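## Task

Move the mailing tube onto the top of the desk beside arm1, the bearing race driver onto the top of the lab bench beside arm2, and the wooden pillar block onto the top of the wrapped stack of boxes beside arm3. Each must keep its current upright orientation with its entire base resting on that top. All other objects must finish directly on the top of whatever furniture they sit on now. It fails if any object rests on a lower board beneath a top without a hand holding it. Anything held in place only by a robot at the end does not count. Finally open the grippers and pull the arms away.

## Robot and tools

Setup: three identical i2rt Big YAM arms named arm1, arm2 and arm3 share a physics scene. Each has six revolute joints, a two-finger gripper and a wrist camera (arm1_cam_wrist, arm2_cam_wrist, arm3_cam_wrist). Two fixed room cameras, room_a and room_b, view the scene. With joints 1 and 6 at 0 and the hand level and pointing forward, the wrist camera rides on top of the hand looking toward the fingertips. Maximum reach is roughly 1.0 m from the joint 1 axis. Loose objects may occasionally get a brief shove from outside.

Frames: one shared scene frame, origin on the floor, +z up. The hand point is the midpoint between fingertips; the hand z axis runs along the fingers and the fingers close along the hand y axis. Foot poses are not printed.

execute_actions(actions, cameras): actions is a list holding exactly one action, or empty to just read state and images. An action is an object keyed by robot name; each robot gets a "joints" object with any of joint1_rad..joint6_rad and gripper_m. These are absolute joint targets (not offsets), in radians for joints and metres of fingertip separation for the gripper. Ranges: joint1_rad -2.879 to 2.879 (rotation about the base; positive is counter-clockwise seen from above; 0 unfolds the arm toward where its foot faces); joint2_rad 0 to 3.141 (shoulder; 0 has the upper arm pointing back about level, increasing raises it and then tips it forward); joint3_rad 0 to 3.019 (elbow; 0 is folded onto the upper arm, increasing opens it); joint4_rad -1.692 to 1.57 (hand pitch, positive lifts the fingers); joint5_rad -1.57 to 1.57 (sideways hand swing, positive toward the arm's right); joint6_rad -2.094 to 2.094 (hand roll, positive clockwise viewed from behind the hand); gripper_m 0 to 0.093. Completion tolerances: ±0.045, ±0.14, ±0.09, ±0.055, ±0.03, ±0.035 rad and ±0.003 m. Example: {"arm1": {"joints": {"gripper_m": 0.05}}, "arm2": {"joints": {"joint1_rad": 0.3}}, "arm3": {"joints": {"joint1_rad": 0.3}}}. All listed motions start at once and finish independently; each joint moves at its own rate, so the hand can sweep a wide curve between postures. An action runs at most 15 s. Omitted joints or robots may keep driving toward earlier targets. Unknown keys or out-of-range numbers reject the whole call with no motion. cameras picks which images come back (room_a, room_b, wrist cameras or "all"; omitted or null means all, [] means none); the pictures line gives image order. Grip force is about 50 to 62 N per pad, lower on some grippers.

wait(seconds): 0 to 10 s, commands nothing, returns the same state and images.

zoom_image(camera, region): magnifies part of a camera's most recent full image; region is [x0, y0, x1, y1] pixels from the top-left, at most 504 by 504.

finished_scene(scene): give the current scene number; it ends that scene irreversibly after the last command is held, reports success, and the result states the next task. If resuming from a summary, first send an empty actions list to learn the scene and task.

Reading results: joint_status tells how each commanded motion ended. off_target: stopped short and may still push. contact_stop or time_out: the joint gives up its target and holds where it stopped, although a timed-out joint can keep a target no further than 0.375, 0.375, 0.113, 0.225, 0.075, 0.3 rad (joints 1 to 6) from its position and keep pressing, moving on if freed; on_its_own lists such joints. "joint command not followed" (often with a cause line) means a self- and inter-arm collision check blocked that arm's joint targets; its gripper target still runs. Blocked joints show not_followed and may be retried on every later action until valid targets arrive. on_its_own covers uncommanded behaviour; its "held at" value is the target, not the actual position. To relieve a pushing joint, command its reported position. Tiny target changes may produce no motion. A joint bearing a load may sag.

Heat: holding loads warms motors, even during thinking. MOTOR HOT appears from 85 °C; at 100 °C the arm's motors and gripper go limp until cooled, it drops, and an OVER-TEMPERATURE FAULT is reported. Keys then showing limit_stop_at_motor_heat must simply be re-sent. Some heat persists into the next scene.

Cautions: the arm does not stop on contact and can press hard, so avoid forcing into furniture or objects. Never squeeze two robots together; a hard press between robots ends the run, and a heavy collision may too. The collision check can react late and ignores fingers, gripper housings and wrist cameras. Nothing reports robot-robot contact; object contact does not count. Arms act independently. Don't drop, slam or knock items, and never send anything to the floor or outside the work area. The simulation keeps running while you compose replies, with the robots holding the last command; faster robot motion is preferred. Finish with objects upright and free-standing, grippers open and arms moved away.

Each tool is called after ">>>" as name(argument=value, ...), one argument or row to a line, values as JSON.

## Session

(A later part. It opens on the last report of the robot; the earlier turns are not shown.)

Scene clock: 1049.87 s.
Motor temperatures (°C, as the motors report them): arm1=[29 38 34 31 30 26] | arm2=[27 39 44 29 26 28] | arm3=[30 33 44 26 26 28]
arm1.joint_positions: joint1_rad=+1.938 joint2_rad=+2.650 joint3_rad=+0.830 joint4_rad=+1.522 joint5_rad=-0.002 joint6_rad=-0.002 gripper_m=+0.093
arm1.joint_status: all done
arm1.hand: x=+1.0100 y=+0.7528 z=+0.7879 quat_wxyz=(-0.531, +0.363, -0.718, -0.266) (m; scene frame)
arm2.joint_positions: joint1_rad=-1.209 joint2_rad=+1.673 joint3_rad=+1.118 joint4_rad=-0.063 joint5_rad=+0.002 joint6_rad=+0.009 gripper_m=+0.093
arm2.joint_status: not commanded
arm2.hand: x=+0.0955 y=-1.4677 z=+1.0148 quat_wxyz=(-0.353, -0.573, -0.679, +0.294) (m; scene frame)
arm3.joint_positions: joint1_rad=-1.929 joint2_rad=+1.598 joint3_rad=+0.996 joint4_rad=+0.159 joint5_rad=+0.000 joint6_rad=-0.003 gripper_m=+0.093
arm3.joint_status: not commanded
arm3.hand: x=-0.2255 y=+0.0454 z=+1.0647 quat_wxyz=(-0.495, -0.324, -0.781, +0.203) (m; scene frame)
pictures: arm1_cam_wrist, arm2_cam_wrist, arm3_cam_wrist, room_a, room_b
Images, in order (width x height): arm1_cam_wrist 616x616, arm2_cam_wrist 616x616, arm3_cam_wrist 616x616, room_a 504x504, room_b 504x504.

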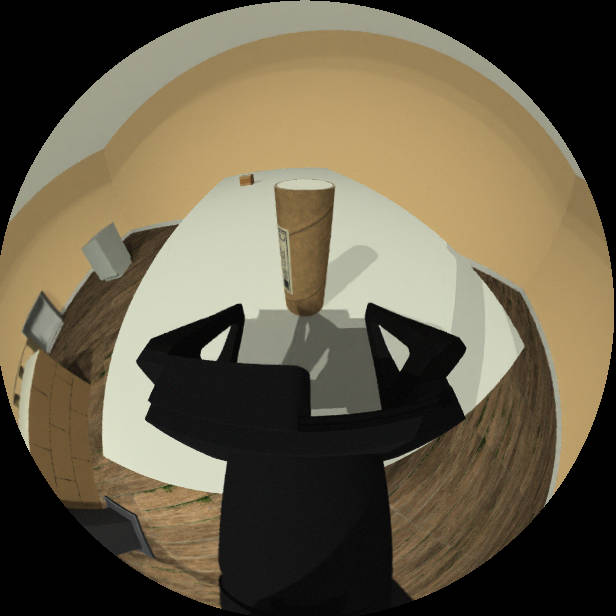

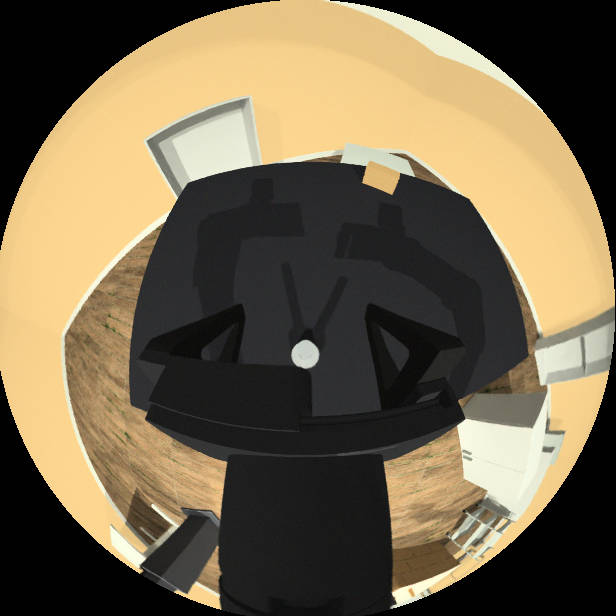

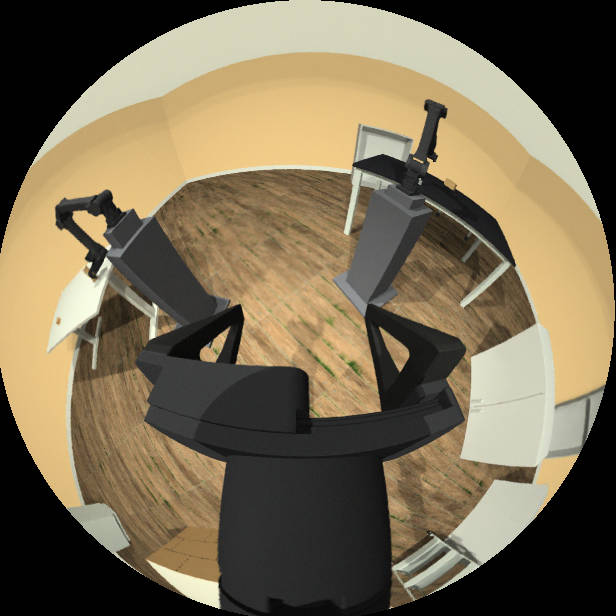

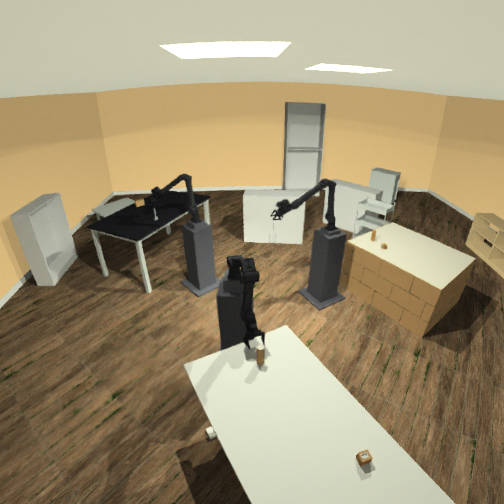

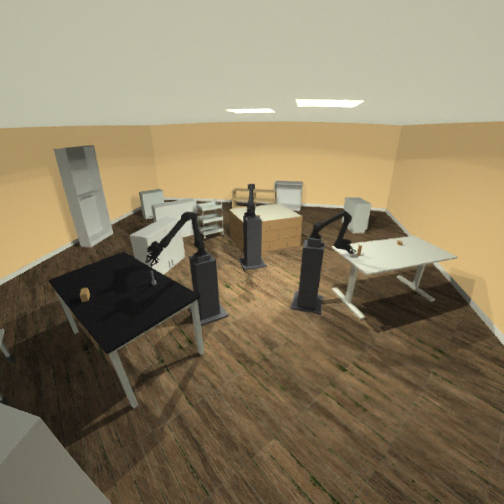

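>>> execute_actions(
  actions=[
    {"arm1": {"joints": {"joint2_rad": 2.45, "joint3_rad": 0.60}}, "arm2": {"joints": {"joint2_rad": 1.5}}},
  ],
)

>>> zoom_image(
  camera="room_a",
  region=[320, 190, 480, 300],
)

Scene clock: 1058.63 s.
Motor temperatures (°C, as the motors report them): arm1=[29 38 34 31 30 26] | arm2=[27 39 45 29 26 28] | arm3=[30 32 44 26 26 28]
arm1.joint_positions: joint1_rad=+1.938 joint2_rad=+2.441 joint3_rad=+0.607 joint4_rad=+1.529 joint5_rad=-0.002 joint6_rad=-0.002 gripper_m=+0.093
arm1.joint_status: all done
arm1.hand: x=+0.9870 y=+0.7222 z=+0.8611 quat_wxyz=(-0.529, +0.364, -0.719, -0.265) (m; scene frame)
arm2.joint_positions: joint1_rad=-1.209 joint2_rad=+1.491 joint3_rad=+1.118 joint4_rad=-0.063 joint5_rad=+0.002 joint6_rad=+0.009 gripper_m=+0.093
arm2.joint_status: all done
arm2.hand: x=+0.0929 y=-1.4528 z=+1.1286 quat_wxyz=(-0.414, -0.544, -0.644, +0.344) (m; scene frame)
arm3.joint_positions: joint1_rad=-1.929 joint2_rad=+1.598 joint3_rad=+0.996 joint4_rad=+0.159 joint5_rad=+0.000 joint6_rad=-0.003 gripper_m=+0.093
arm3.joint_status: not commanded
arm3.hand: x=-0.2255 y=+0.0454 z=+1.0647 quat_wxyz=(-0.495, -0.324, -0.781, +0.203) (m; scene frame)
pictures: arm1_cam_wrist, arm2_cam_wrist, arm3_cam_wrist, room_a, room_b
Images, in order (width x height): arm1_cam_wrist 616x616, arm2_cam_wrist 616x616, arm3_cam_wrist 616x616, room_a 504x504, room_b 504x504.

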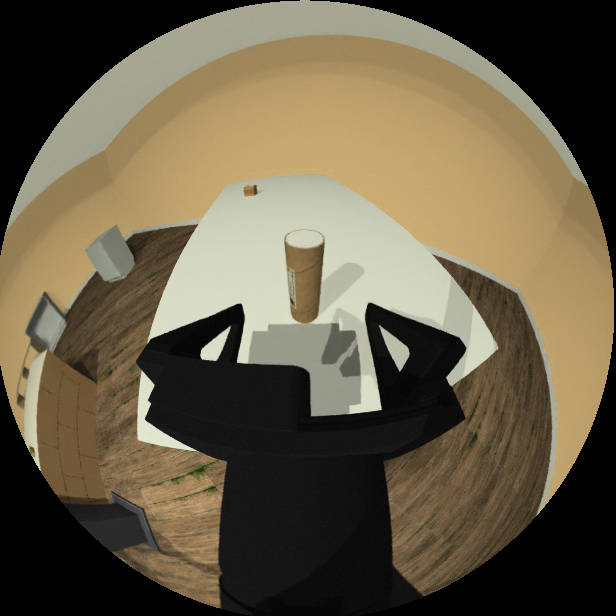

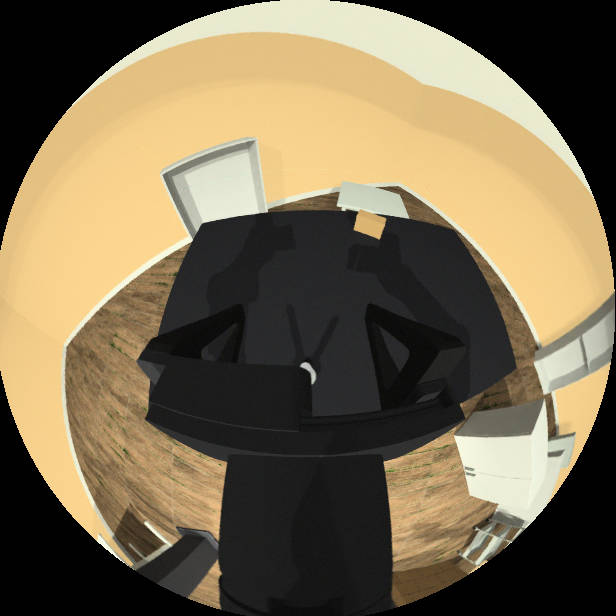

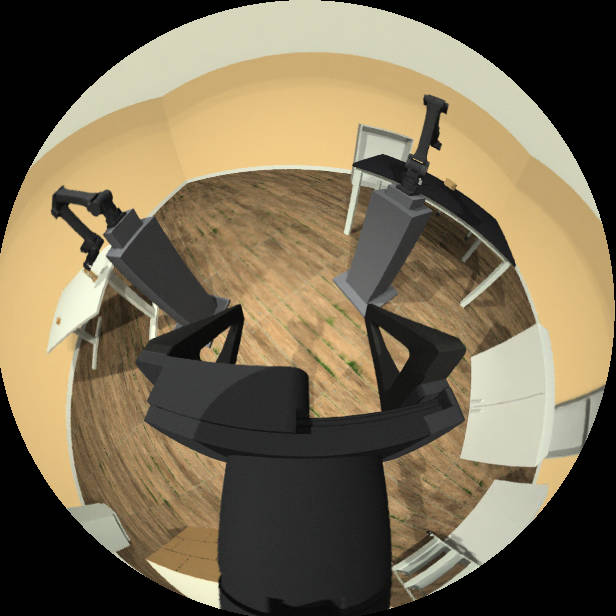

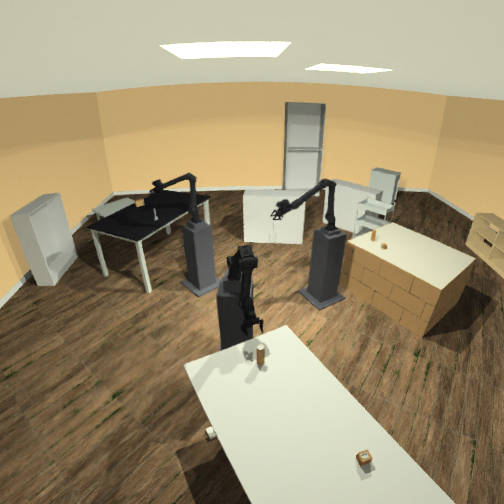

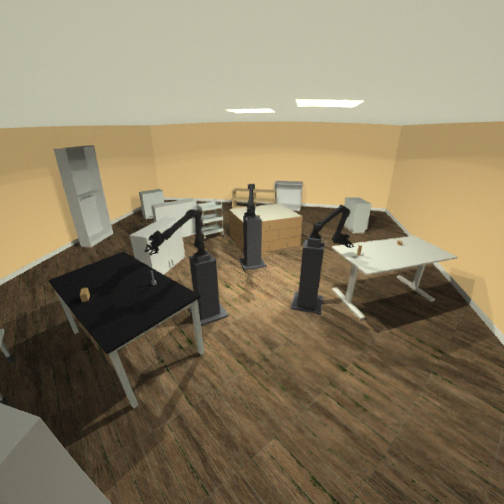

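Region (320, 190, 480, 300) of room_a's 504x504 image, scaled by 3.150, with more detail than that image has; it fills the top 346 rows of this view, and the rest is white.

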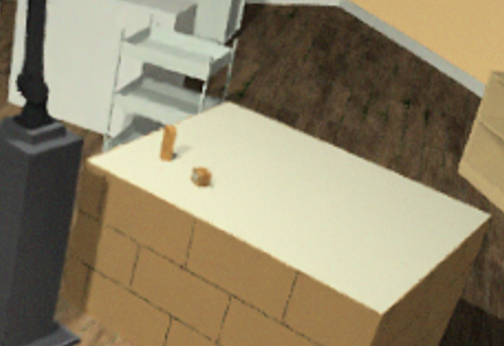

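All three objects are standing on their targets, and the arms are clear.

>>> finished_scene(
  scene=2,
)

The scene is finished: the task was done.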